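# Seat the loose fuse into the empty clip holder

## Task

Push the loose fuse down into the empty fuse holder until it rests level in both of its clips, with the holder lying flat on the bench; it must stay seated on its own without the robot holding it, and the grippers must release it and withdraw afterwards.

## Robot and tools

Robot: two arms, left_arm and right_arm, mounted facing each other across the table. Each has six joints (waist, shoulder, elbow, wrist pitch, wrist yaw, wrist roll) and a two-finger gripper. The names are labels only; they do not match the left or right of any picture.

Scene frame: origin at the table centre, +z up, table surface at z = +0.020 m. left_arm's base sits on the +y side, right_arm's on the -y side. On each gripper the fingers point along its local +x and close along its local y. The reported end_effector_position is the point between the finger pads, roughly 3 to 4 cm short of the fingertips, and may be somewhat off, especially when the arm is stretched far.

Tool execute_actions, argument actions: a list holding at most one item, or empty. An empty list ({"actions": []}) moves nothing and just reports the state. An item with rows and optional steps is a motion: rows is a list of 1 to 15 rows, steps is 1 to 15 (default 15), each step lasting 1/30 s. Each row is used for one step; if rows run out, the last row repeats. An item with only steps (up to 300) is a wait that issues no command. Optional pictures (true/false) chooses whether camera images come back; by default they do.

Each row is one flat list of 14 numbers, each in [-1, 1], covering both arms even if one stays still: left_arm waist, shoulder, elbow, wrist pitch, wrist yaw, wrist roll, gripper opening, then the same seven for right_arm. The six joint values are offsets, not poses: they are measured from the joint angles shown in the most recent result that lists them (or, before any such result, and for later calls in the same reply, from where the arm is when the motion begins), never from the previous row. Scale: 1.0 equals 0.9615 rad for waist, shoulder and elbow, 1.713 rad for wrist pitch, 1.767 for wrist yaw, 1.728 for wrist roll. Sending all zeros therefore pulls the arm back to that reference, it is not a pause. Joint ranges in rad: waist -3.054 to 3.054, shoulder 0.000 to 3.142, elbow 0.000 to 2.356, wrist pitch -1.571 to 1.571, wrist yaw -1.571 to 1.571, wrist roll -3.142 to 3.142. A call asking for more than 0.010 rad beyond a range end is rejected and nothing is sent; targets past the true end are clipped, and the result may say "joint sent to its limit".

The gripper value is absolute, not an offset: +1 fully open (pad gap 0.088 m), empty fingers touch near -0.80, lower values add nothing. Closing fully takes about 0.5 s. To hold a part, command roughly 0.07 below the grip_measured reading; a smaller margin gives a lighter hold. Readings can be off by about 1 mm and read narrower while squeezing hard parts. Very thin parts (under about 3 mm) get less force.

Motion limits: each step the joint target is kept within a fixed lead of the measured angle (about 0.21 rad for the big joints, 0.213 pitch, 0.267 yaw, 0.228 roll), and targets that would move the gripper over 70 mm from its current spot are scaled back, so big offsets take several steps. Friction can leave a joint short of the target, more at long reach, and tiny turns may not happen; check the reported angles after each move. Between calls the arms keep heading for the last row sent until they settle or a step is HELD.

Result lines: the state line gives each gripper's position (m), orientation quaternion (w,x,y,z) and velocities. Joint positions and Joint velocities list each arm's six joints (rad, rad/s) then the pad gap (m, m/s). grip_measured is the finger opening on the command scale. HELD marks steps where your row was partly or fully not sent. "joint command not followed" means a clearance check altered targets. MOTOR HOT warns from 50 C; at 95 C an OVER-TEMPERATURE FAULT holds the arm, and if it does not cool the arm loses power and drops. A torque fault (contact torque reaching a load limit: waist 16.6, shoulder 20.6, elbow 20.5, wrist pitch 5.42, wrist yaw 5.4, wrist roll 5.07 N m, including carried weight) freezes that arm for 10 s and cancels the rest of the call.

Tool zoom_image: camera (cam_high, cam_low, cam_left_wrist, cam_right_wrist, all 504x504) and region [x0, y0, x1, y1] in image pixels from the top-left, at most 504 by 504; gives a closer look at the latest image. Tool show_instructions: no arguments, shows the scene's reference pages. Tool finished_scene: argument scene, the current scene's number; it ends and grades the scene irreversibly, so only call it once the fuse is seated, released and the arms are clear.

Avoid: dropping the fuse, knocking anything off the table (immediate failure), shoving the holder off flat, pressing down so hard that a torque fault occurs, and letting the arms collide. Parts may occasionally be tugged or nudged by outside disturbances, so recheck before pressing and before finishing.

Each tool is called as name(argument=value, ...), one argument or row to a line, values as JSON.

Reference images:

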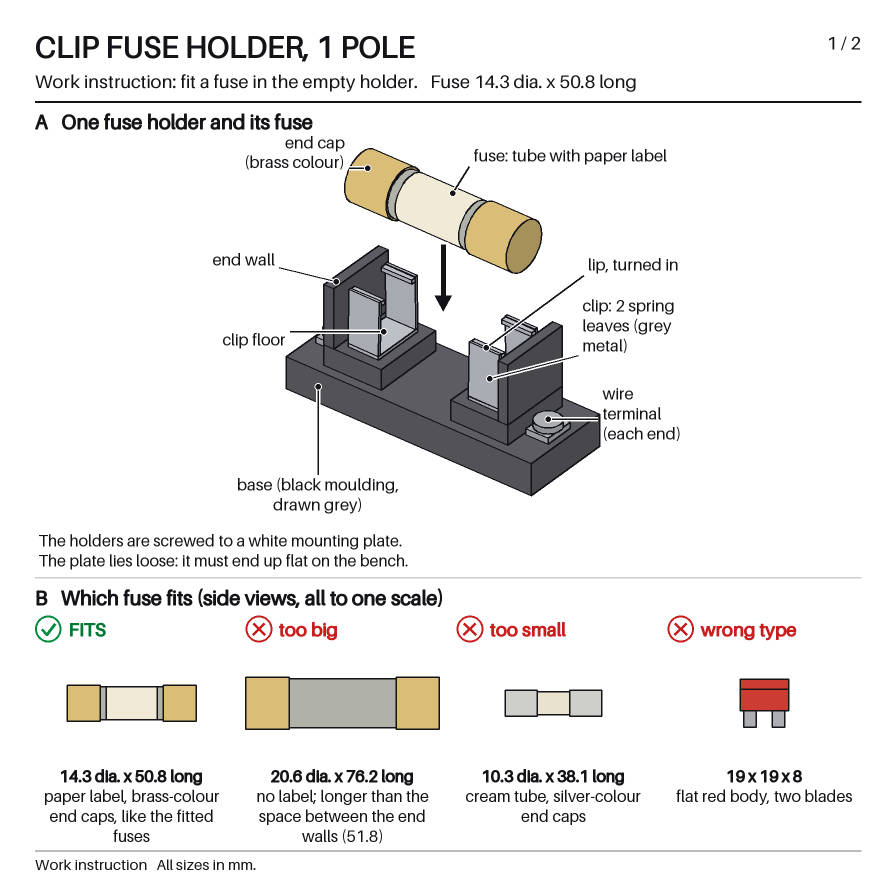

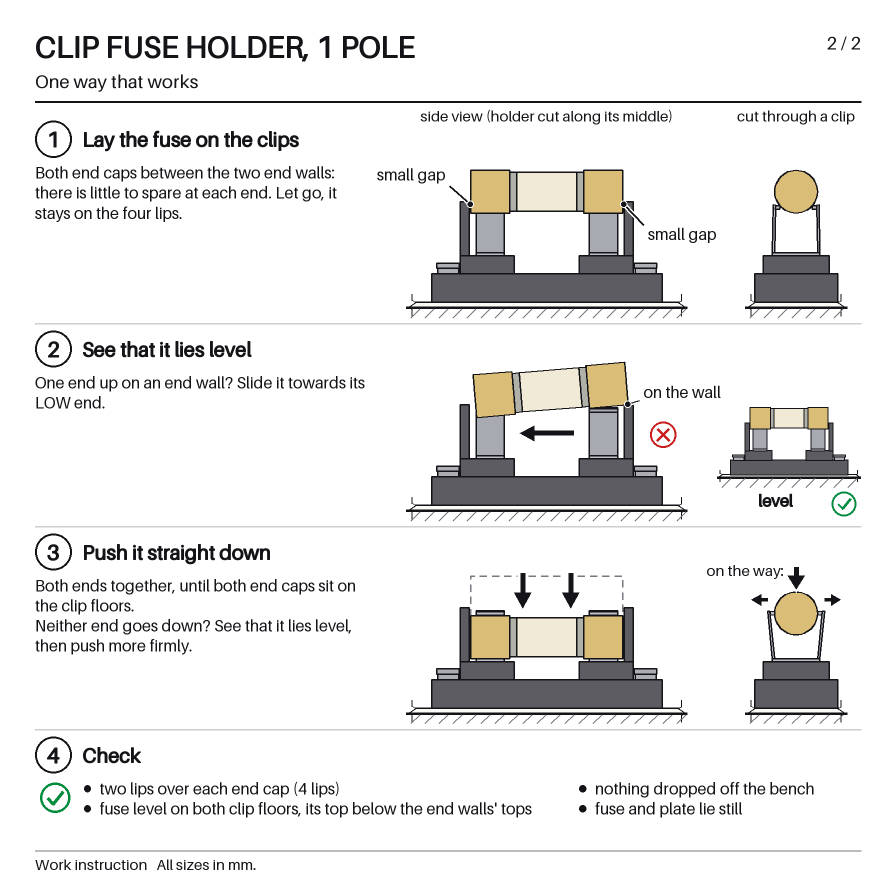

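## Session

execute_actions(
  actions=[],
)

Scene clock: 0.00 s of 4306.00 s.
left_arm: end_effector_position=(-0.0642, +0.1881, +0.2499) grip_measured=+0.986 end_effector_quat_wxyz=(-0.388, +0.791, -0.456, +0.130) end_effector_velocity=(+0.000, +0.001, -0.001) end_effector_angular_velocity=(+0.002, +0.001, +0.006) | right_arm: end_effector_position=(-0.2922, -0.2690, +0.3016) grip_measured=+1.000 end_effector_quat_wxyz=(+0.100, -0.137, +0.797, +0.580) end_effector_velocity=(+0.002, -0.000, +0.000) end_effector_angular_velocity=(-0.016, +0.003, -0.006)
Joint positions: left_arm=[-0.88   1.506  0.741  0.504 -0.963 -2.524  0.087] | right_arm=[ 0.835  1.472  0.944 -0.538 -1.199  0.866  0.088]
Joint velocities: left_arm=[-0.002 -0.002 -0.002 -0.007 -0.007 -0.007 -0.   ] | right_arm=[-0.007 -0.002 -0.002 -0.007 -0.007  0.007  0.   ]
Heat: left arm: hottest wrist roll 22 °C (+0.0 °C/min); right arm: hottest wrist pitch 22 °C (+0.0 °C/min).

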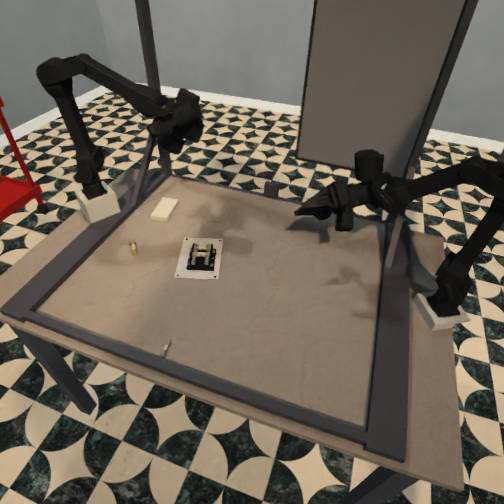

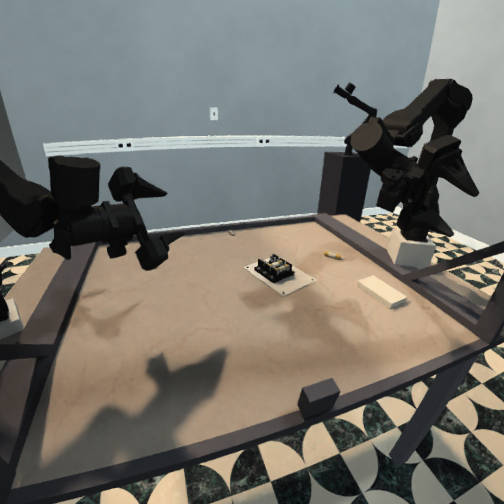

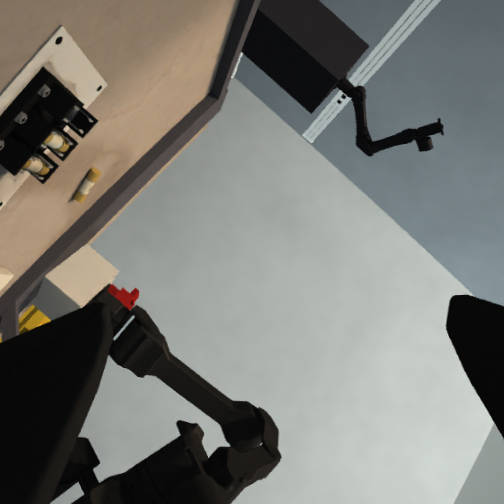

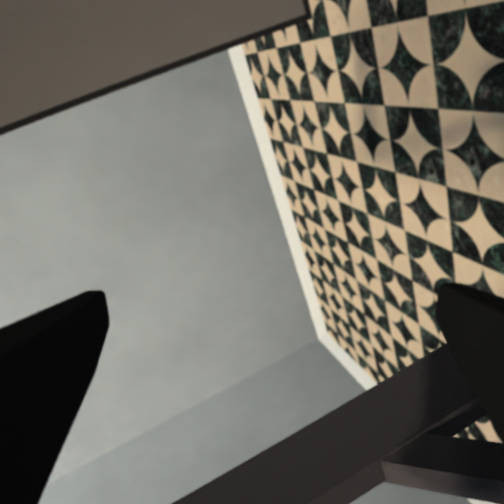

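zoom_image(
  camera="cam_high",
  region=[100, 180, 260, 300],
)

zoom_image(
  camera="cam_low",
  region=[220, 220, 420, 320],
)

zoom_image(
  camera="cam_left_wrist",
  region=[0, 20, 200, 220],
)

Region (100, 180, 260, 300) of cam_high's 504x504 image, scaled by 3.150, with more detail than that image has; it fills the top 378 rows of this view, and the rest is white.

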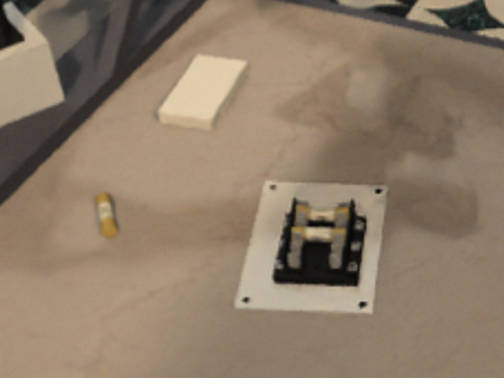

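Region (220, 220, 420, 320) of cam_low's 504x504 image, scaled by 2.520, with more detail than that image has.

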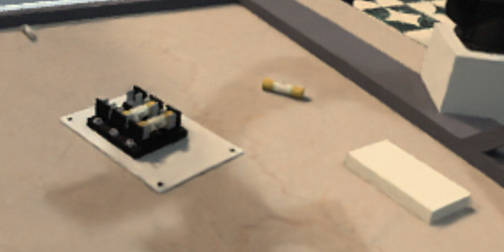

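Region (0, 20, 200, 220) of cam_left_wrist's 504x504 image, scaled by 2.520, with more detail than that image has.

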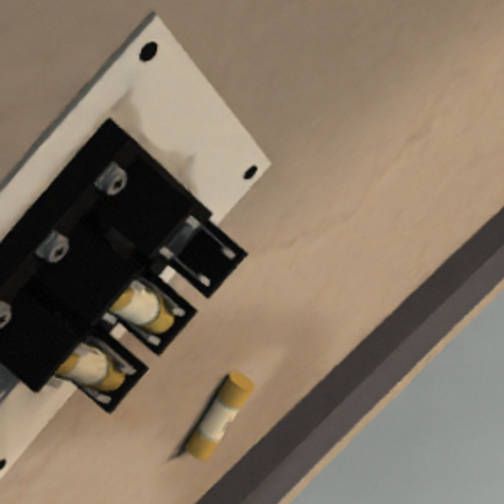

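execute_actions(
  actions=[
    {"rows": [[0,0,0,0,0,0,1,-0.546,0.031,0.150,-0.361,0.679,-0.501,1]], "steps": 15},
  ],
  pictures=false,
)

execute_actions(
  actions=[
    {"steps": 30},
  ],
)

Scene clock: 100.70 s of 4306.00 s.
left_arm: end_effector_position=(-0.0642, +0.1881, +0.2499) grip_measured=+0.986 end_effector_quat_wxyz=(-0.388, +0.791, -0.456, +0.130) end_effector_velocity=(+0.000, +0.003, +0.001) end_effector_angular_velocity=(-0.004, -0.000, +0.015) | right_arm: end_effector_position=(-0.0444, -0.2591, +0.2197) grip_measured=+1.000 end_effector_quat_wxyz=(+0.525, -0.366, +0.606, +0.472) end_effector_velocity=(+0.313, -0.117, -0.058) end_effector_angular_velocity=(-0.542, -2.118, +0.721)
Joint positions: left_arm=[-0.88   1.506  0.741  0.504 -0.963 -2.524  0.087] | right_arm=[ 0.318  1.498  1.075 -1.136 -0.188  0.074  0.088]
Joint velocities: left_arm=[-0.007 -0.007 -0.002 -0.007 -0.022 -0.007  0.   ] | right_arm=[-0.037 -0.007  0.007 -0.227  2.176 -0.799  0.   ]
Heat: left arm: hottest shoulder 27 °C (+2.0 °C/min); right arm: hottest shoulder 25 °C (+1.0 °C/min).
Steps of this call (steps 1 to 90: nothing new was sent; then 97.20 s passed at rest; steps 91 to 105: all 15 steps of this action). Readings (joint positions):
91: left_arm=[-0.880 1.506 0.741 0.504 -0.963 -2.524] | right_arm=[0.823 1.475 0.960 -0.581 -1.165 0.827]
92: left_arm=[-0.880 1.506 0.741 0.504 -0.963 -2.524] | right_arm=[0.785 1.480 0.985 -0.634 -1.097 0.775]
94: left_arm=[-0.880 1.506 0.741 0.504 -0.963 -2.524] | right_arm=[0.682 1.489 1.032 -0.725 -0.966 0.667]
98: left_arm=[-0.880 1.506 0.741 0.504 -0.963 -2.524] | right_arm=[0.480 1.492 1.069 -0.921 -0.717 0.458]
105: the state above

Scene clock: 101.70 s of 4306.00 s.
left_arm: end_effector_position=(-0.0642, +0.1881, +0.2499) grip_measured=+0.986 end_effector_quat_wxyz=(-0.388, +0.791, -0.456, +0.130) end_effector_velocity=(-0.001, +0.001, -0.003) end_effector_angular_velocity=(+0.008, +0.003, -0.008) | right_arm: end_effector_position=(-0.0167, -0.2690, +0.2176) grip_measured=+1.000 end_effector_quat_wxyz=(+0.553, -0.439, +0.556, +0.438) end_effector_velocity=(-0.002, -0.002, -0.001) end_effector_angular_velocity=(-0.010, +0.010, -0.005)
Joint positions: left_arm=[-0.88   1.506  0.741  0.504 -0.963 -2.524  0.087] | right_arm=[ 0.312  1.498  1.078 -1.155 -0.002  0.006  0.088]
Joint velocities: left_arm=[-0.002 -0.002 -0.007 -0.007  0.007 -0.007 -0.   ] | right_arm=[ 0.002  0.002 -0.002 -0.007 -0.007  0.007  0.   ]
Heat: left arm: hottest shoulder 27 °C (+2.0 °C/min); right arm: hottest shoulder 25 °C (+1.0 °C/min).
Steps of this call (steps 1 to 30: the robot went on to your last target). Readings (joint positions):
1: left_arm=[-0.880 1.506 0.741 0.504 -0.963 -2.524] | right_arm=[0.316 1.498 1.076 -1.142 -0.127 0.053]
2: left_arm=[-0.880 1.506 0.741 0.504 -0.963 -2.524] | right_arm=[0.314 1.498 1.076 -1.146 -0.087 0.039]
4: left_arm=[-0.880 1.506 0.741 0.504 -0.963 -2.524] | right_arm=[0.313 1.498 1.076 -1.151 -0.042 0.021]
8: left_arm=[-0.880 1.506 0.741 0.504 -0.963 -2.524] | right_arm=[0.312 1.498 1.077 -1.154 -0.011 0.010]
30: the state above
All arms were judged still, so your last target was given up. Only a new action makes them travel on or press farther. Fingers that are still opening or closing keep moving.

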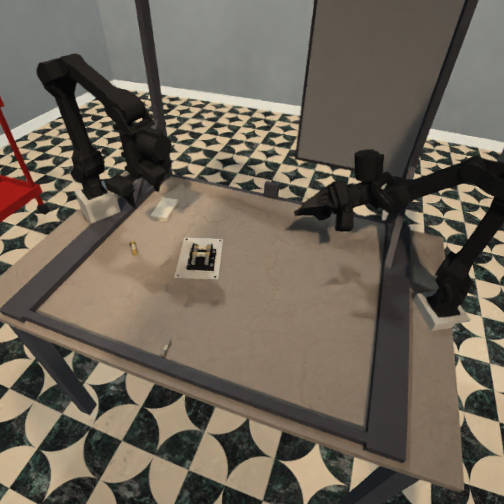

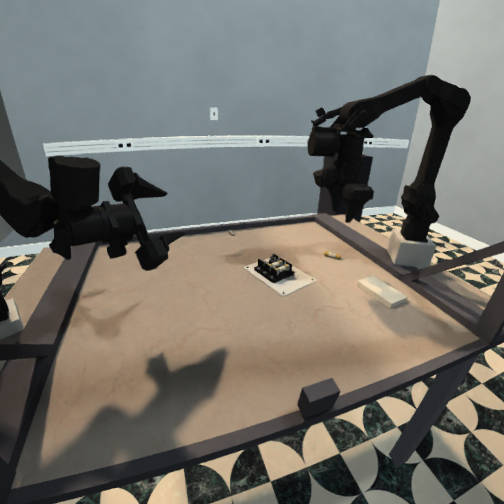

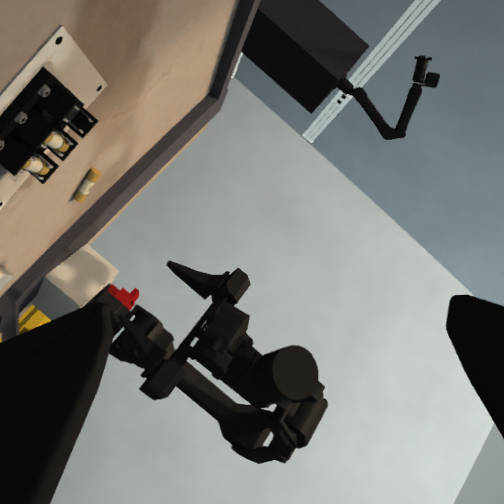

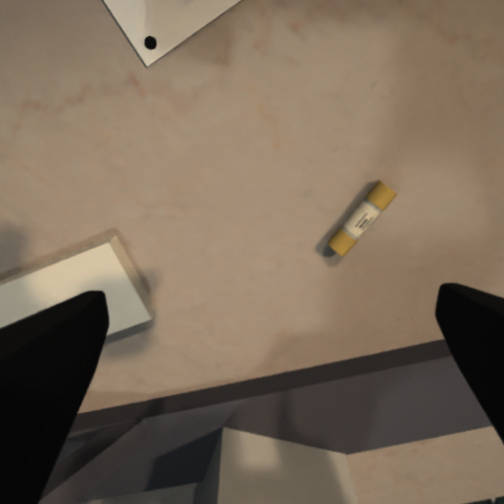

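execute_actions(
  actions=[
    {"rows": [[0,0,0,0,0,0,1,-0.01,0,-0.011,0.007,0,0.006,1],[0,0,0,0,0,0,1,-0.03,0.001,-0.034,0.02,0,0.019,1],[0,0,0,0,0,0,1,-0.055,0.002,-0.064,0.038,0,0.036,1],[0,0,0,0,0,0,1,-0.085,0.004,-0.098,0.058,0,0.056,1],[0,0,0,0,0,0,1,-0.117,0.005,-0.135,0.08,0,0.077,1],[0,0,0,0,0,0,1,-0.15,0.006,-0.173,0.102,0,0.098,1],[0,0,0,0,0,0,1,-0.182,0.008,-0.21,0.124,0,0.12,1],[0,0,0,0,0,0,1,-0.215,0.009,-0.248,0.146,0,0.141,1],[0,0,0,0,0,0,1,-0.244,0.01,-0.282,0.166,0,0.16,1],[0,0,0,0,0,0,1,-0.27,0.012,-0.312,0.184,0,0.177,1],[0,0,0,0,0,0,1,-0.293,0.013,-0.338,0.199,0,0.192,1],[0,0,0,0,0,0,1,-0.309,0.013,-0.357,0.21,0,0.203,1],[0,0,0,0,0,0,1,-0.319,0.014,-0.368,0.217,0,0.209,1],[0,0,0,0,0,0,1,-0.3255,0.014,-0.3758,0.2213,0,0.2135,1]], "steps": 15},
  ],
  pictures=false,
)

execute_actions(
  actions=[
    {"steps": 15},
  ],
)

Scene clock: 179.13 s of 4306.00 s.
left_arm: end_effector_position=(-0.0642, +0.1881, +0.2499) grip_measured=+0.986 end_effector_quat_wxyz=(-0.388, +0.791, -0.456, +0.130) end_effector_velocity=(-0.001, +0.002, -0.004) end_effector_angular_velocity=(+0.011, -0.002, +0.001) | right_arm: end_effector_position=(+0.0377, -0.3173, +0.1376) grip_measured=+1.000 end_effector_quat_wxyz=(+0.662, -0.246, +0.663, +0.247) end_effector_velocity=(+0.022, -0.090, -0.083) end_effector_angular_velocity=(-0.092, +0.061, -0.620)
Joint positions: left_arm=[-0.88   1.506  0.741  0.504 -0.963 -2.524  0.087] | right_arm=[ 0.021  1.508  0.748 -0.811 -0.002  0.34   0.088]
Joint velocities: left_arm=[-0.007  0.002 -0.007 -0.007 -0.007 -0.007 -0.   ] | right_arm=[-0.291  0.017 -0.364  0.271 -0.007  0.33   0.   ]
Heat: left arm: hottest shoulder 28 °C (+1.0 °C/min); right arm: hottest elbow 27 °C (+1.0 °C/min).
Steps of this call (steps 1 to 90: nothing new was sent; then 73.93 s passed at rest; steps 91 to 105: all 15 steps of this action). Readings (joint positions):
91: left_arm=[-0.880 1.506 0.741 0.504 -0.963 -2.524] | right_arm=[0.312 1.498 1.078 -1.155 -0.002 0.006]
92: left_arm=[-0.880 1.506 0.741 0.504 -0.963 -2.524] | right_arm=[0.309 1.498 1.075 -1.148 -0.002 0.009]
94: left_arm=[-0.880 1.506 0.741 0.504 -0.963 -2.524] | right_arm=[0.287 1.498 1.050 -1.109 -0.002 0.042]
98: left_arm=[-0.880 1.506 0.741 0.504 -0.963 -2.524] | right_arm=[0.183 1.498 0.933 -0.991 -0.002 0.161]
105: the state above

Scene clock: 179.63 s of 4306.00 s.
left_arm: end_effector_position=(-0.0642, +0.1881, +0.2499) grip_measured=+0.986 end_effector_quat_wxyz=(-0.388, +0.791, -0.456, +0.130) end_effector_velocity=(+0.002, +0.001, +0.004) end_effector_angular_velocity=(-0.009, -0.007, +0.018) | right_arm: end_effector_position=(+0.0406, -0.3203, +0.1324) grip_measured=+1.000 end_effector_quat_wxyz=(+0.670, -0.228, +0.667, +0.233) end_effector_velocity=(-0.001, -0.002, -0.000) end_effector_angular_velocity=(-0.003, +0.010, -0.015)
Joint positions: left_arm=[-0.88   1.506  0.741  0.504 -0.963 -2.524  0.087] | right_arm=[ 0.003  1.508  0.724 -0.778 -0.002  0.369  0.088]
Joint velocities: left_arm=[-0.002 -0.002  0.002  0.007 -0.022  0.007  0.   ] | right_arm=[-0.007 -0.002 -0.002 -0.007 -0.007  0.007  0.   ]
Heat: left arm: hottest shoulder 28 °C (+1.0 °C/min); right arm: hottest elbow 27 °C (+1.0 °C/min).
Steps of this call (steps 1 to 15: the robot went on to your last target). Readings (joint positions):
1: left_arm=[-0.880 1.506 0.741 0.504 -0.963 -2.524] | right_arm=[0.013 1.508 0.738 -0.801 -0.002 0.349]
2: left_arm=[-0.880 1.506 0.741 0.504 -0.963 -2.524] | right_arm=[0.009 1.508 0.733 -0.794 -0.002 0.356]
4: left_arm=[-0.880 1.506 0.741 0.504 -0.963 -2.524] | right_arm=[0.005 1.508 0.728 -0.785 -0.002 0.363]
8: left_arm=[-0.880 1.506 0.741 0.504 -0.963 -2.524] | right_arm=[0.003 1.508 0.725 -0.779 -0.002 0.368]
15: the state above

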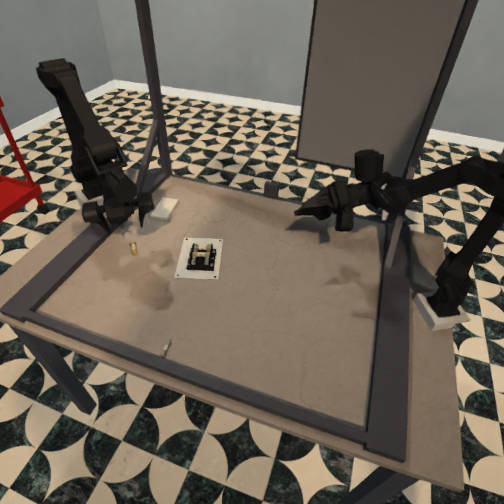

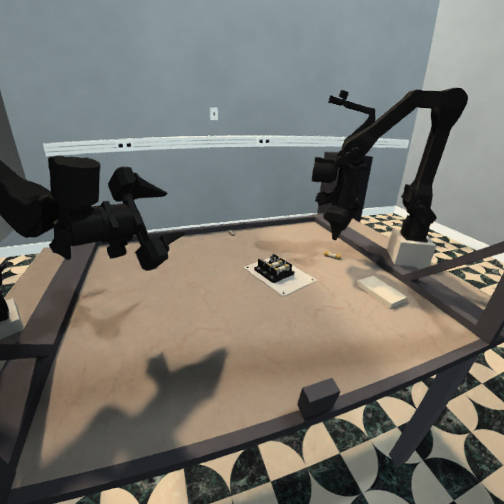

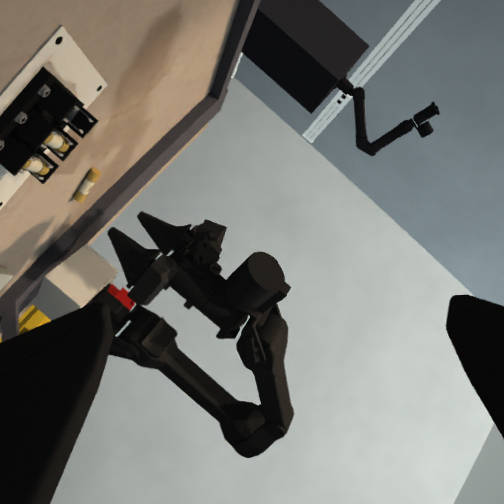

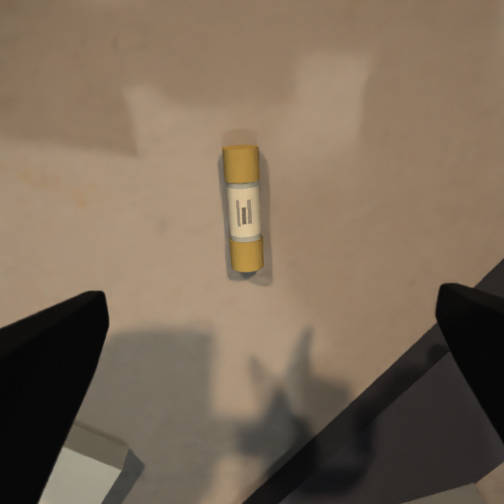

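zoom_image(
  camera="cam_right_wrist",
  region=[170, 130, 330, 290],
)

Region (170, 130, 330, 290) of cam_right_wrist's 504x504 image, scaled by 3.150, with more detail than that image has.

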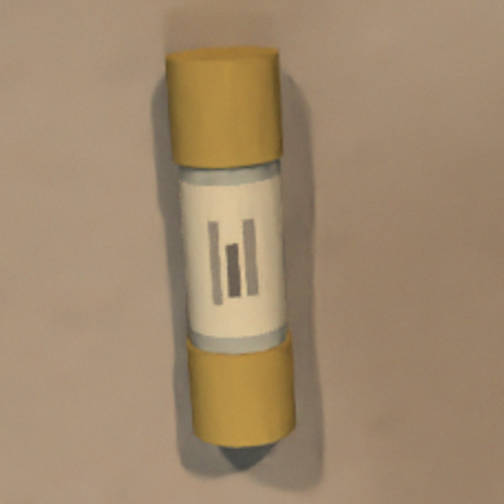

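execute_actions(
  actions=[
    {"rows": [[0,0,0,0,0,0,1,0.001,0.006,-0.002,0.004,0,0,0.9],[0,0,0,0,0,0,1,0.003,0.019,-0.006,0.013,0,-0.001,0.8],[0,0,0,0,0,0,1,0.006,0.038,-0.012,0.026,0,-0.002,0.7],[0,0,0,0,0,0,1,0.009,0.059,-0.019,0.041,0,-0.003,0.6],[0,0,0,0,0,0,1,0.012,0.082,-0.026,0.056,0,-0.004,0.5],[0,0,0,0,0,0,1,0.016,0.105,-0.033,0.072,0,-0.005,0.4],[0,0,0,0,0,0,1,0.019,0.127,-0.041,0.088,0,-0.006,0.3],[0,0,0,0,0,0,1,0.023,0.148,-0.047,0.102,0,-0.007,0.2],[0,0,0,0,0,0,1,0.025,0.166,-0.053,0.114,0,-0.008,0.1],[0,0,0,0,0,0,1,0.027,0.179,-0.057,0.123,0,-0.008,0],[0,0,0,0,0,0,1,0.028,0.186,-0.059,0.128,0,-0.009,-0.05],[0,0,0,0,0,0,1,0.029,0.1903,-0.0606,0.131,0,-0.009,-0.05]], "steps": 15},
  ],
  pictures=false,
)

execute_actions(
  actions=[
    {"steps": 10},
  ],
)

Scene clock: 240.37 s of 4306.00 s.
left_arm: end_effector_position=(-0.0642, +0.1881, +0.2499) grip_measured=+0.986 end_effector_quat_wxyz=(-0.388, +0.791, -0.456, +0.130) end_effector_velocity=(+0.000, +0.002, +0.001) end_effector_angular_velocity=(-0.002, +0.003, +0.006) | right_arm: end_effector_position=(+0.0402, -0.3102, +0.0867) grip_measured=+0.000 end_effector_quat_wxyz=(+0.663, -0.242, +0.666, +0.241) end_effector_velocity=(+0.005, +0.009, -0.020) end_effector_angular_velocity=(+0.033, -0.027, +0.029)
Joint positions: left_arm=[-0.88   1.506  0.741  0.504 -0.963 -2.524  0.087] | right_arm=[ 0.027  1.681  0.674 -0.567 -0.002  0.36   0.039]
Joint velocities: left_arm=[-0.002 -0.007 -0.002 -0.007 -0.007 -0.007 -0.   ] | right_arm=[ 0.007  0.071 -0.027  0.139  0.007 -0.022 -0.027]
Heat: left arm: hottest shoulder 28 °C (+0.0 °C/min); right arm: hottest shoulder 25 °C (-2.0 °C/min).
Steps of this call (steps 1 to 15: the robot went on to your last target; steps 16 to 90: nothing new was sent; then 57.23 s passed at rest; steps 91 to 105: all 15 steps of this action). Readings (joint positions):
91: left_arm=[-0.880 1.506 0.741 0.504 -0.963 -2.524] | right_arm=[0.003 1.508 0.724 -0.777 -0.002 0.369]
92: left_arm=[-0.880 1.506 0.741 0.504 -0.963 -2.524] | right_arm=[0.003 1.510 0.724 -0.774 -0.002 0.369]
94: left_arm=[-0.880 1.506 0.741 0.504 -0.963 -2.524] | right_arm=[0.003 1.524 0.723 -0.749 -0.002 0.369]
98: left_arm=[-0.880 1.506 0.741 0.504 -0.963 -2.524] | right_arm=[0.013 1.595 0.704 -0.663 -0.002 0.367]
105: the state above

Scene clock: 240.70 s of 4306.00 s.
left_arm: end_effector_position=(-0.0642, +0.1881, +0.2499) grip_measured=+0.986 end_effector_quat_wxyz=(-0.388, +0.791, -0.456, +0.130) end_effector_velocity=(-0.001, +0.001, +0.000) end_effector_angular_velocity=(-0.001, +0.007, -0.008) | right_arm: end_effector_position=(+0.0409, -0.3086, +0.0858) grip_measured=-0.046 end_effector_quat_wxyz=(+0.665, -0.241, +0.664, +0.244) end_effector_velocity=(-0.002, -0.000, -0.001) end_effector_angular_velocity=(+0.013, +0.018, +0.000)
Joint positions: left_arm=[-0.88   1.506  0.741  0.504 -0.963 -2.524  0.087] | right_arm=[ 0.027  1.685  0.673 -0.556 -0.002  0.359  0.037]
Joint velocities: left_arm=[-0.002 -0.007 -0.002 -0.007  0.007 -0.007 -0.   ] | right_arm=[-0.007 -0.002 -0.007  0.007 -0.022 -0.007 -0.001]
Heat: left arm: hottest shoulder 28 °C (+0.0 °C/min); right arm: hottest shoulder 25 °C (-2.0 °C/min).
Steps of this call (steps 1 to 10: the robot went on to your last target). Readings (joint positions):
1: left_arm=[-0.880 1.506 0.741 0.504 -0.963 -2.524] | right_arm=[0.027 1.683 0.673 -0.564 -0.002 0.360]
2: left_arm=[-0.880 1.506 0.741 0.504 -0.963 -2.524] | right_arm=[0.027 1.683 0.673 -0.561 -0.002 0.359]
4: left_arm=[-0.880 1.506 0.741 0.504 -0.963 -2.524] | right_arm=[0.027 1.684 0.673 -0.558 -0.002 0.359]
8: left_arm=[-0.880 1.506 0.741 0.504 -0.963 -2.524] | right_arm=[0.027 1.685 0.673 -0.556 -0.002 0.359]
10: the state above

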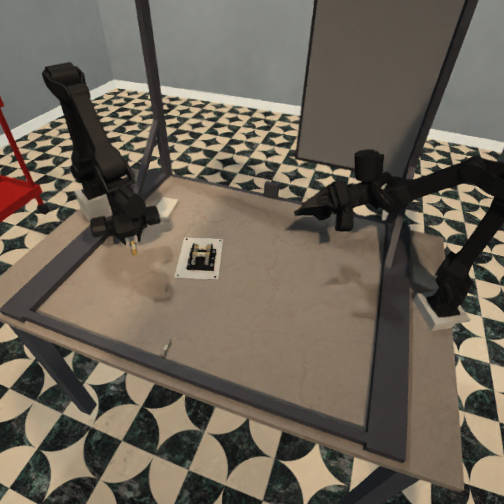

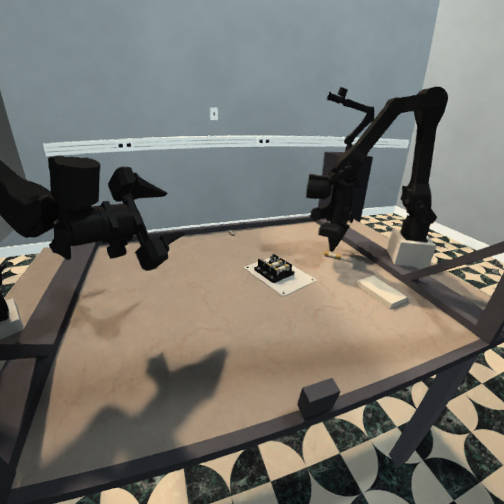

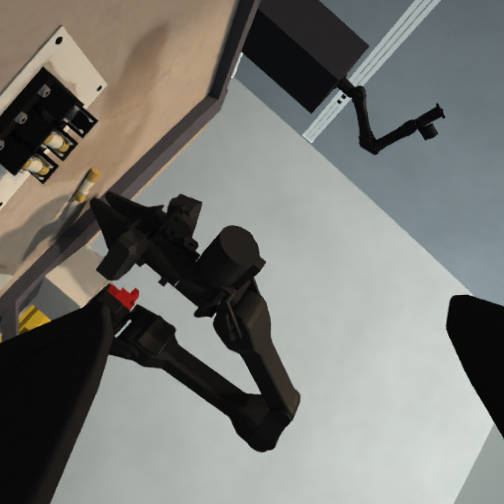

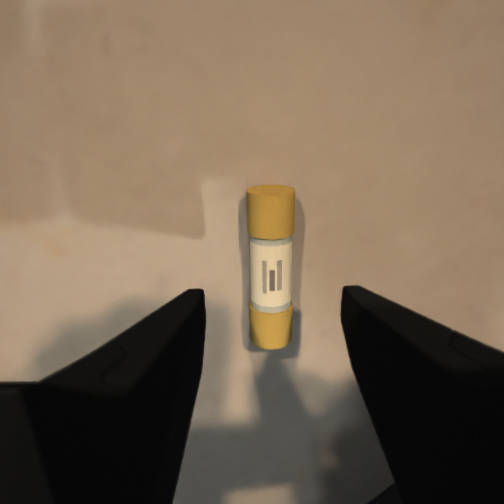

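zoom_image(
  camera="cam_right_wrist",
  region=[170, 170, 380, 380],
)

zoom_image(
  camera="cam_low",
  region=[290, 200, 380, 280],
)

zoom_image(
  camera="cam_left_wrist",
  region=[50, 140, 190, 280],
)

Region (170, 170, 380, 380) of cam_right_wrist's 504x504 image, scaled by 2.400, with more detail than that image has.

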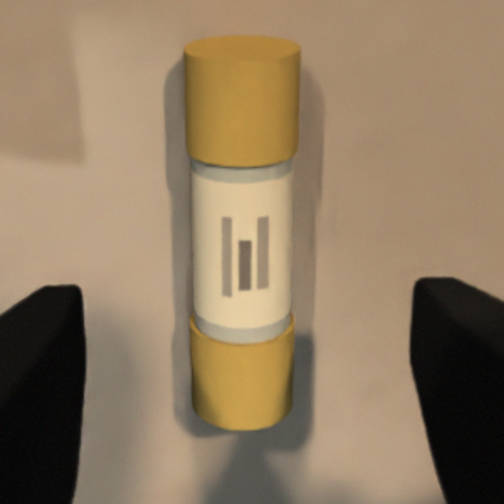

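Region (290, 200, 380, 280) of cam_low's 504x504 image, scaled by 5.600, with more detail than that image has.

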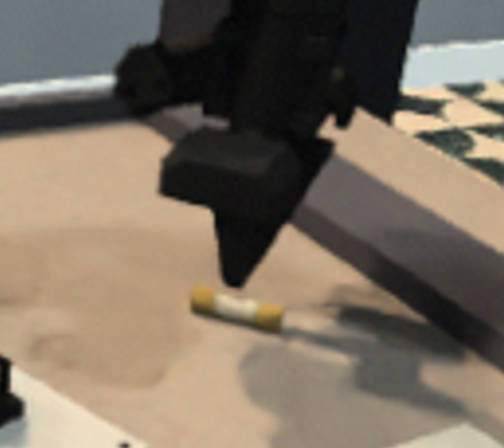

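Region (50, 140, 190, 280) of cam_left_wrist's 504x504 image, scaled by 3.600, with more detail than that image has.

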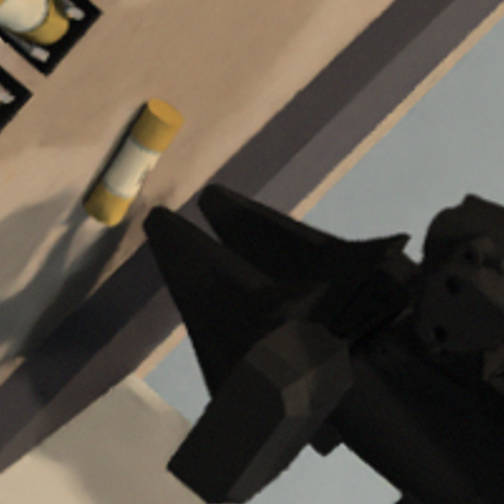

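execute_actions(
  actions=[
    {"rows": [[0,0,0,0,0,0,1,0,0.006,-0.003,0.003,0,0,-0.05],[0,0,0,0,0,0,1,0,0.014,-0.007,0.008,0,0,-0.05],[0,0,0,0,0,0,1,0,0.024,-0.011,0.015,0,0,-0.05],[0,0,0,0,0,0,1,0,0.035,-0.015,0.023,0,0,-0.05],[0,0,0,0,0,0,1,0,0.046,-0.02,0.031,0,0,-0.05],[0,0,0,0,0,0,1,0,0.057,-0.024,0.039,0,0,-0.05],[0,0,0,0,0,0,1,0,0.067,-0.028,0.047,0,0,-0.05],[0,0,0,0,0,0,1,0,0.075,-0.031,0.053,0,0,-0.05],[0,0,0,0,0,0,1,0,0.082,-0.034,0.058,0,0,-0.05],[0,0,0,0,0,0,1,0,0.0876,-0.0361,0.0625,0,0,-0.05]], "steps": 15},
  ],
  pictures=false,
)

execute_actions(
  actions=[
    {"steps": 8},
  ],
)

Scene clock: 282.73 s of 4306.00 s.
left_arm: end_effector_position=(-0.0642, +0.1881, +0.2499) grip_measured=+0.986 end_effector_quat_wxyz=(-0.388, +0.791, -0.456, +0.130) end_effector_velocity=(+0.001, +0.003, -0.005) end_effector_angular_velocity=(+0.028, -0.018, +0.004) | right_arm: end_effector_position=(+0.0408, -0.3087, +0.0647) grip_measured=-0.047 end_effector_quat_wxyz=(+0.664, -0.242, +0.665, +0.243) end_effector_velocity=(+0.002, +0.005, -0.005) end_effector_angular_velocity=(+0.027, -0.007, +0.020)
Joint positions: left_arm=[-0.88   1.506  0.741  0.504 -0.963 -2.524  0.087] | right_arm=[ 0.027  1.762  0.645 -0.455 -0.002  0.359  0.037]
Joint velocities: left_arm=[-0.002 -0.002 -0.007 -0.022 -0.007  0.007 -0.   ] | right_arm=[-0.002  0.017 -0.007  0.051 -0.007 -0.022 -0.   ]
Heat: left arm: hottest shoulder 29 °C (+1.0 °C/min); right arm: hottest shoulder 25 °C (+0.0 °C/min).
Steps of this call (steps 1 to 30: the robot went on to your last target; steps 31 to 90: nothing new was sent; then 38.53 s passed at rest; steps 91 to 105: all 15 steps of this action). Readings (joint positions):
91: left_arm=[-0.880 1.506 0.741 0.504 -0.963 -2.524] | right_arm=[0.027 1.686 0.673 -0.556 -0.002 0.359]
92: left_arm=[-0.880 1.506 0.741 0.504 -0.963 -2.524] | right_arm=[0.027 1.686 0.673 -0.554 -0.002 0.359]
94: left_arm=[-0.880 1.506 0.741 0.504 -0.963 -2.524] | right_arm=[0.027 1.695 0.672 -0.539 -0.002 0.359]
98: left_arm=[-0.880 1.506 0.741 0.504 -0.963 -2.524] | right_arm=[0.027 1.729 0.660 -0.496 -0.002 0.359]
105: the state above

Scene clock: 283.00 s of 4306.00 s.
left_arm: end_effector_position=(-0.0642, +0.1881, +0.2499) grip_measured=+0.986 end_effector_quat_wxyz=(-0.388, +0.791, -0.456, +0.130) end_effector_velocity=(-0.001, +0.001, -0.002) end_effector_angular_velocity=(+0.013, +0.001, -0.008) | right_arm: end_effector_position=(+0.0412, -0.3081, +0.0645) grip_measured=-0.047 end_effector_quat_wxyz=(+0.664, -0.241, +0.664, +0.243) end_effector_velocity=(+0.004, +0.004, +0.002) end_effector_angular_velocity=(+0.011, -0.015, +0.005)
Joint positions: left_arm=[-0.88   1.506  0.741  0.504 -0.963 -2.524  0.087] | right_arm=[ 0.027  1.763  0.645 -0.451 -0.002  0.359  0.037]
Joint velocities: left_arm=[-0.002 -0.007 -0.002 -0.022  0.007 -0.007 -0.   ] | right_arm=[-0.002 -0.002  0.007  0.007  0.007 -0.007  0.   ]
Heat: left arm: hottest shoulder 29 °C (+1.0 °C/min); right arm: hottest shoulder 25 °C (+0.0 °C/min).
Steps of this call (steps 1 to 8: the robot went on to your last target). Readings (joint positions):
1: left_arm=[-0.880 1.506 0.741 0.504 -0.963 -2.524] | right_arm=[0.027 1.763 0.645 -0.453 -0.002 0.359]
2: left_arm=[-0.880 1.506 0.741 0.504 -0.963 -2.524] | right_arm=[0.027 1.763 0.645 -0.453 -0.002 0.359]
4: left_arm=[-0.880 1.506 0.741 0.504 -0.963 -2.524] | right_arm=[0.027 1.763 0.645 -0.452 -0.002 0.359]
8: the state above

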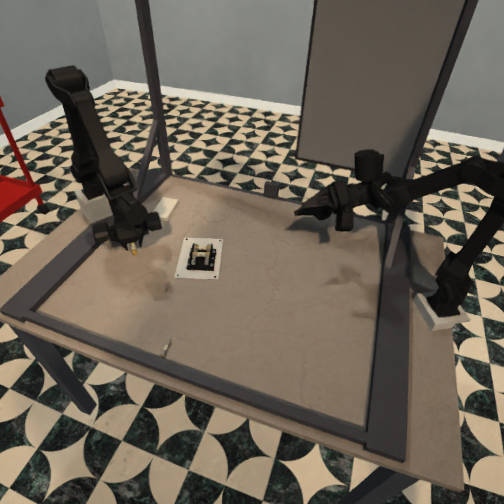

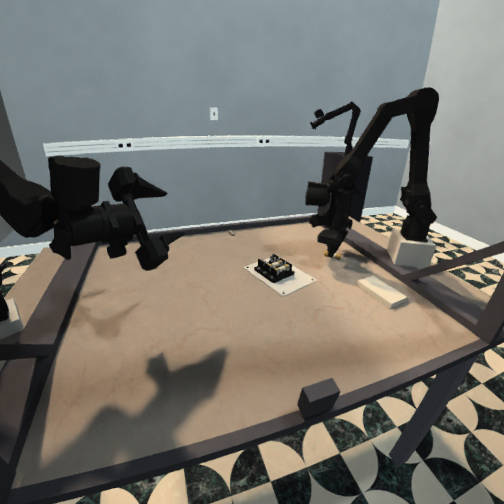

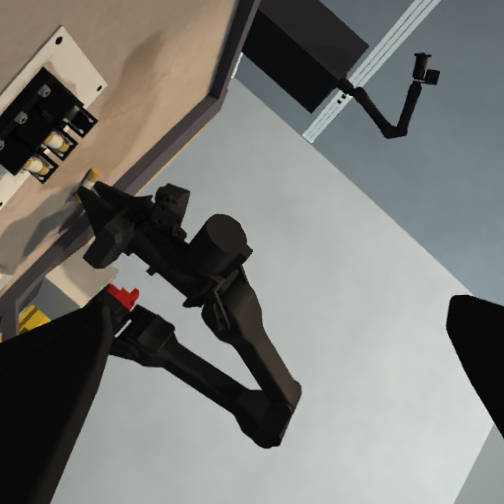

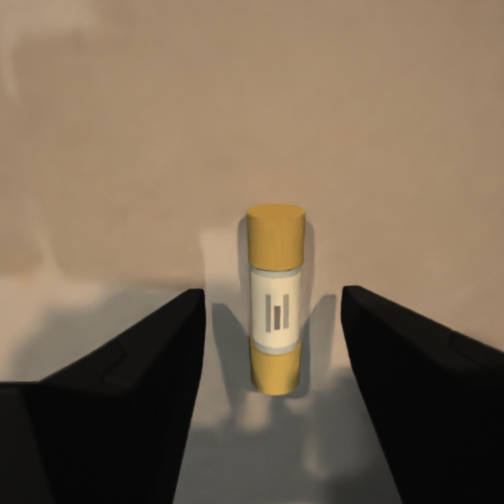

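zoom_image(
  camera="cam_right_wrist",
  region=[170, 190, 390, 410],
)

zoom_image(
  camera="cam_low",
  region=[295, 215, 365, 275],
)

zoom_image(
  camera="cam_left_wrist",
  region=[50, 140, 150, 240],
)

Region (170, 190, 390, 410) of cam_right_wrist's 504x504 image, scaled by 2.291, with more detail than that image has.

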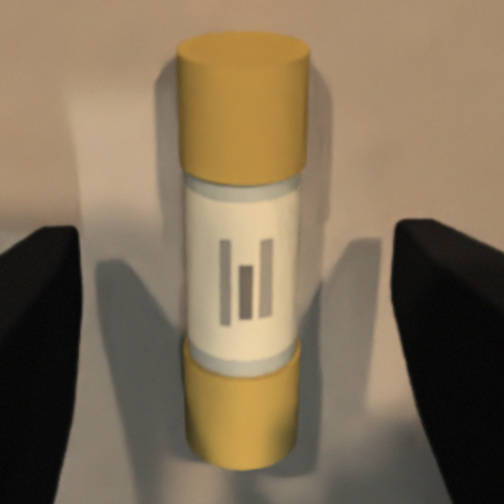

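Region (295, 215, 365, 275) of cam_low's 504x504 image, scaled by 7.200, with more detail than that image has; it fills the top 432 rows of this view, and the rest is white.

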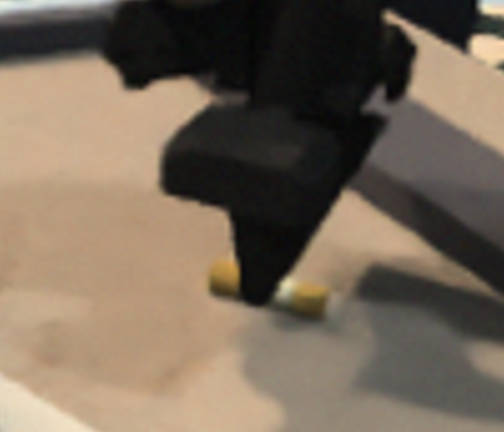

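Region (50, 140, 150, 240) of cam_left_wrist's 504x504 image, scaled by 5.040, with more detail than that image has.

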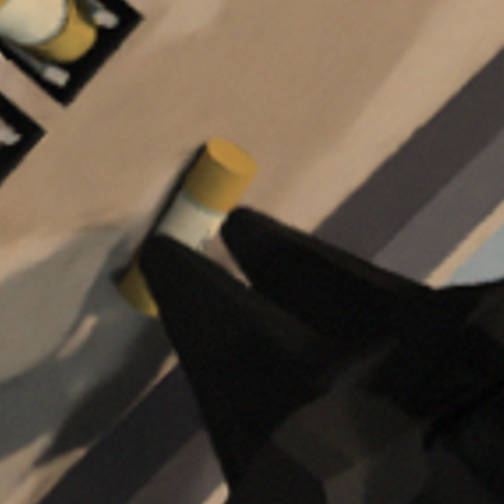

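execute_actions(
  actions=[
    {"rows": [[0,0,0,0,0,0,1,0,0.008,-0.007,0.003,0,0,-0.05],[0,0,0,0,0,0,1,0,0.013,-0.009,0.007,0,0,-0.1],[0,0,0,0,0,0,1,0,0.018,-0.011,0.01,0,0,-0.15],[0,0,0,0,0,0,1,0,0.023,-0.012,0.014,0,0,-0.2],[0,0,0,0,0,0,1,0,0.027,-0.0135,0.017,0,0,-0.25],[0,0,0,0,0,0,1,0,0.0303,-0.0145,0.0189,0,0,-0.3]], "steps": 15},
  ],
)

Scene clock: 308.87 s of 4306.00 s.
left_arm: end_effector_position=(-0.0642, +0.1881, +0.2499) grip_measured=+0.986 end_effector_quat_wxyz=(-0.388, +0.791, -0.456, +0.130) end_effector_velocity=(+0.000, +0.001, -0.001) end_effector_angular_velocity=(-0.006, +0.014, +0.008) | right_arm: end_effector_position=(+0.0411, -0.3082, +0.0585) grip_measured=-0.294 end_effector_quat_wxyz=(+0.664, -0.242, +0.664, +0.243) end_effector_velocity=(+0.000, -0.003, +0.000) end_effector_angular_velocity=(-0.010, -0.003, +0.005)
Joint positions: left_arm=[-0.88   1.506  0.741  0.504 -0.963 -2.524  0.087] | right_arm=[ 0.027  1.786  0.638 -0.421 -0.002  0.359  0.025]
Joint velocities: left_arm=[-0.002 -0.002 -0.002 -0.007 -0.007 -0.022 -0.   ] | right_arm=[-0.002 -0.002 -0.002 -0.007  0.007 -0.007 -0.002]
Heat: left arm: hottest shoulder 29 °C (+1.0 °C/min); right arm: hottest shoulder 25 °C (+0.0 °C/min).
Steps of this call (steps 1 to 15: the robot went on to your last target; steps 16 to 90: nothing new was sent; then 22.37 s passed at rest; steps 91 to 105: all 15 steps of this action). Readings (joint positions):
91: left_arm=[-0.880 1.506 0.741 0.504 -0.963 -2.524] | right_arm=[0.027 1.764 0.645 -0.451 -0.002 0.359]
92: left_arm=[-0.880 1.506 0.741 0.504 -0.963 -2.524] | right_arm=[0.027 1.765 0.645 -0.448 -0.002 0.359]
94: left_arm=[-0.880 1.506 0.741 0.504 -0.963 -2.524] | right_arm=[0.027 1.770 0.644 -0.440 -0.002 0.359]
98: left_arm=[-0.880 1.506 0.741 0.504 -0.963 -2.524] | right_arm=[0.027 1.783 0.639 -0.426 -0.002 0.359]
105: the state above

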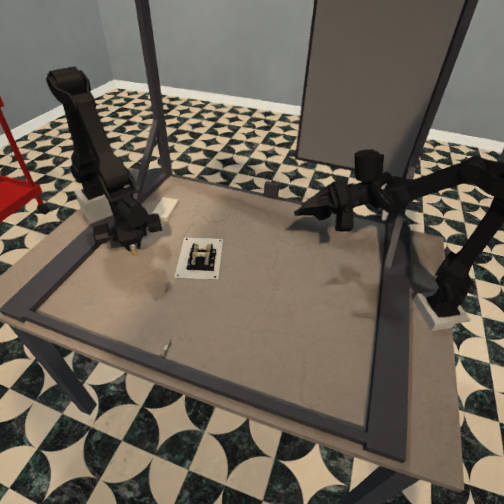

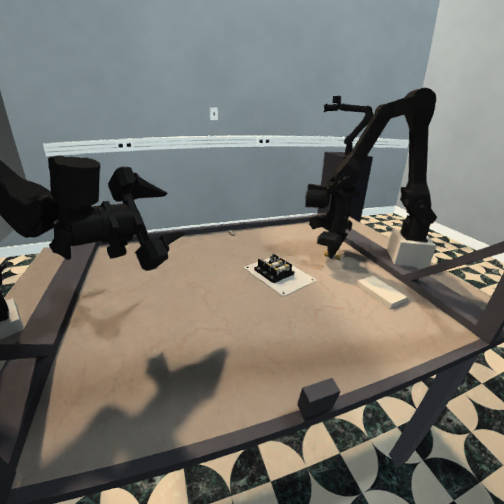

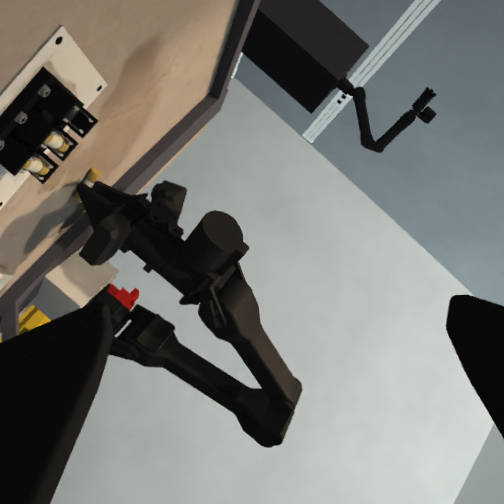

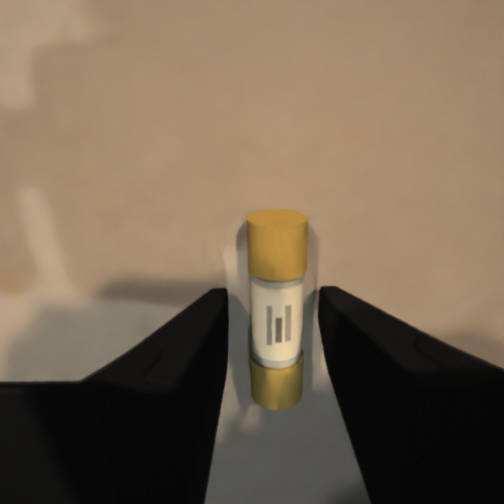

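zoom_image(
  camera="cam_low",
  region=[295, 215, 365, 275],
)

zoom_image(
  camera="cam_right_wrist",
  region=[170, 200, 390, 420],
)

zoom_image(
  camera="cam_left_wrist",
  region=[50, 140, 150, 240],
)

Region (295, 215, 365, 275) of cam_low's 504x504 image, scaled by 7.200, with more detail than that image has; it fills the top 432 rows of this view, and the rest is white.

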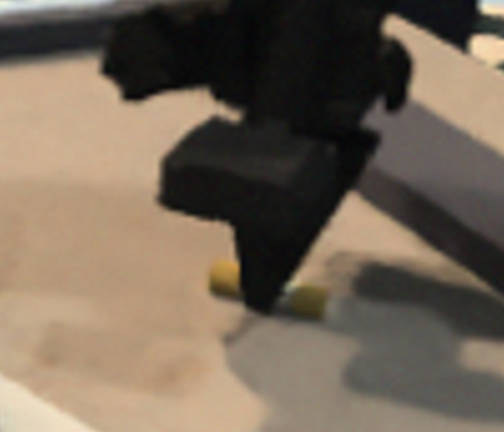

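Region (170, 200, 390, 420) of cam_right_wrist's 504x504 image, scaled by 2.291, with more detail than that image has.

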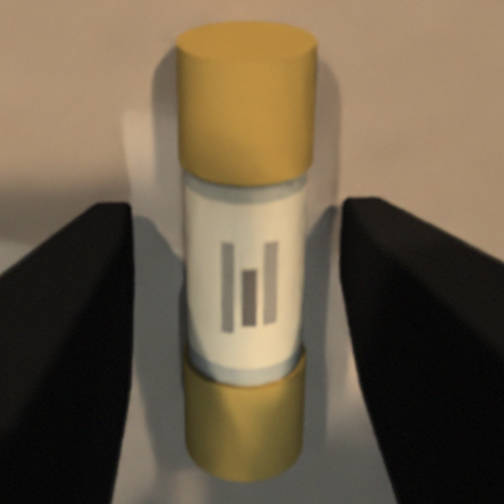

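Region (50, 140, 150, 240) of cam_left_wrist's 504x504 image, scaled by 5.040, with more detail than that image has.

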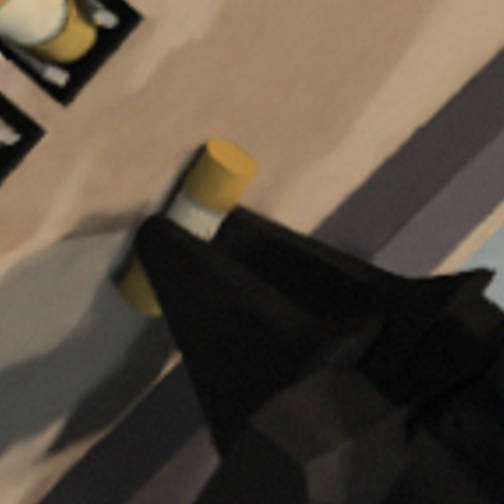

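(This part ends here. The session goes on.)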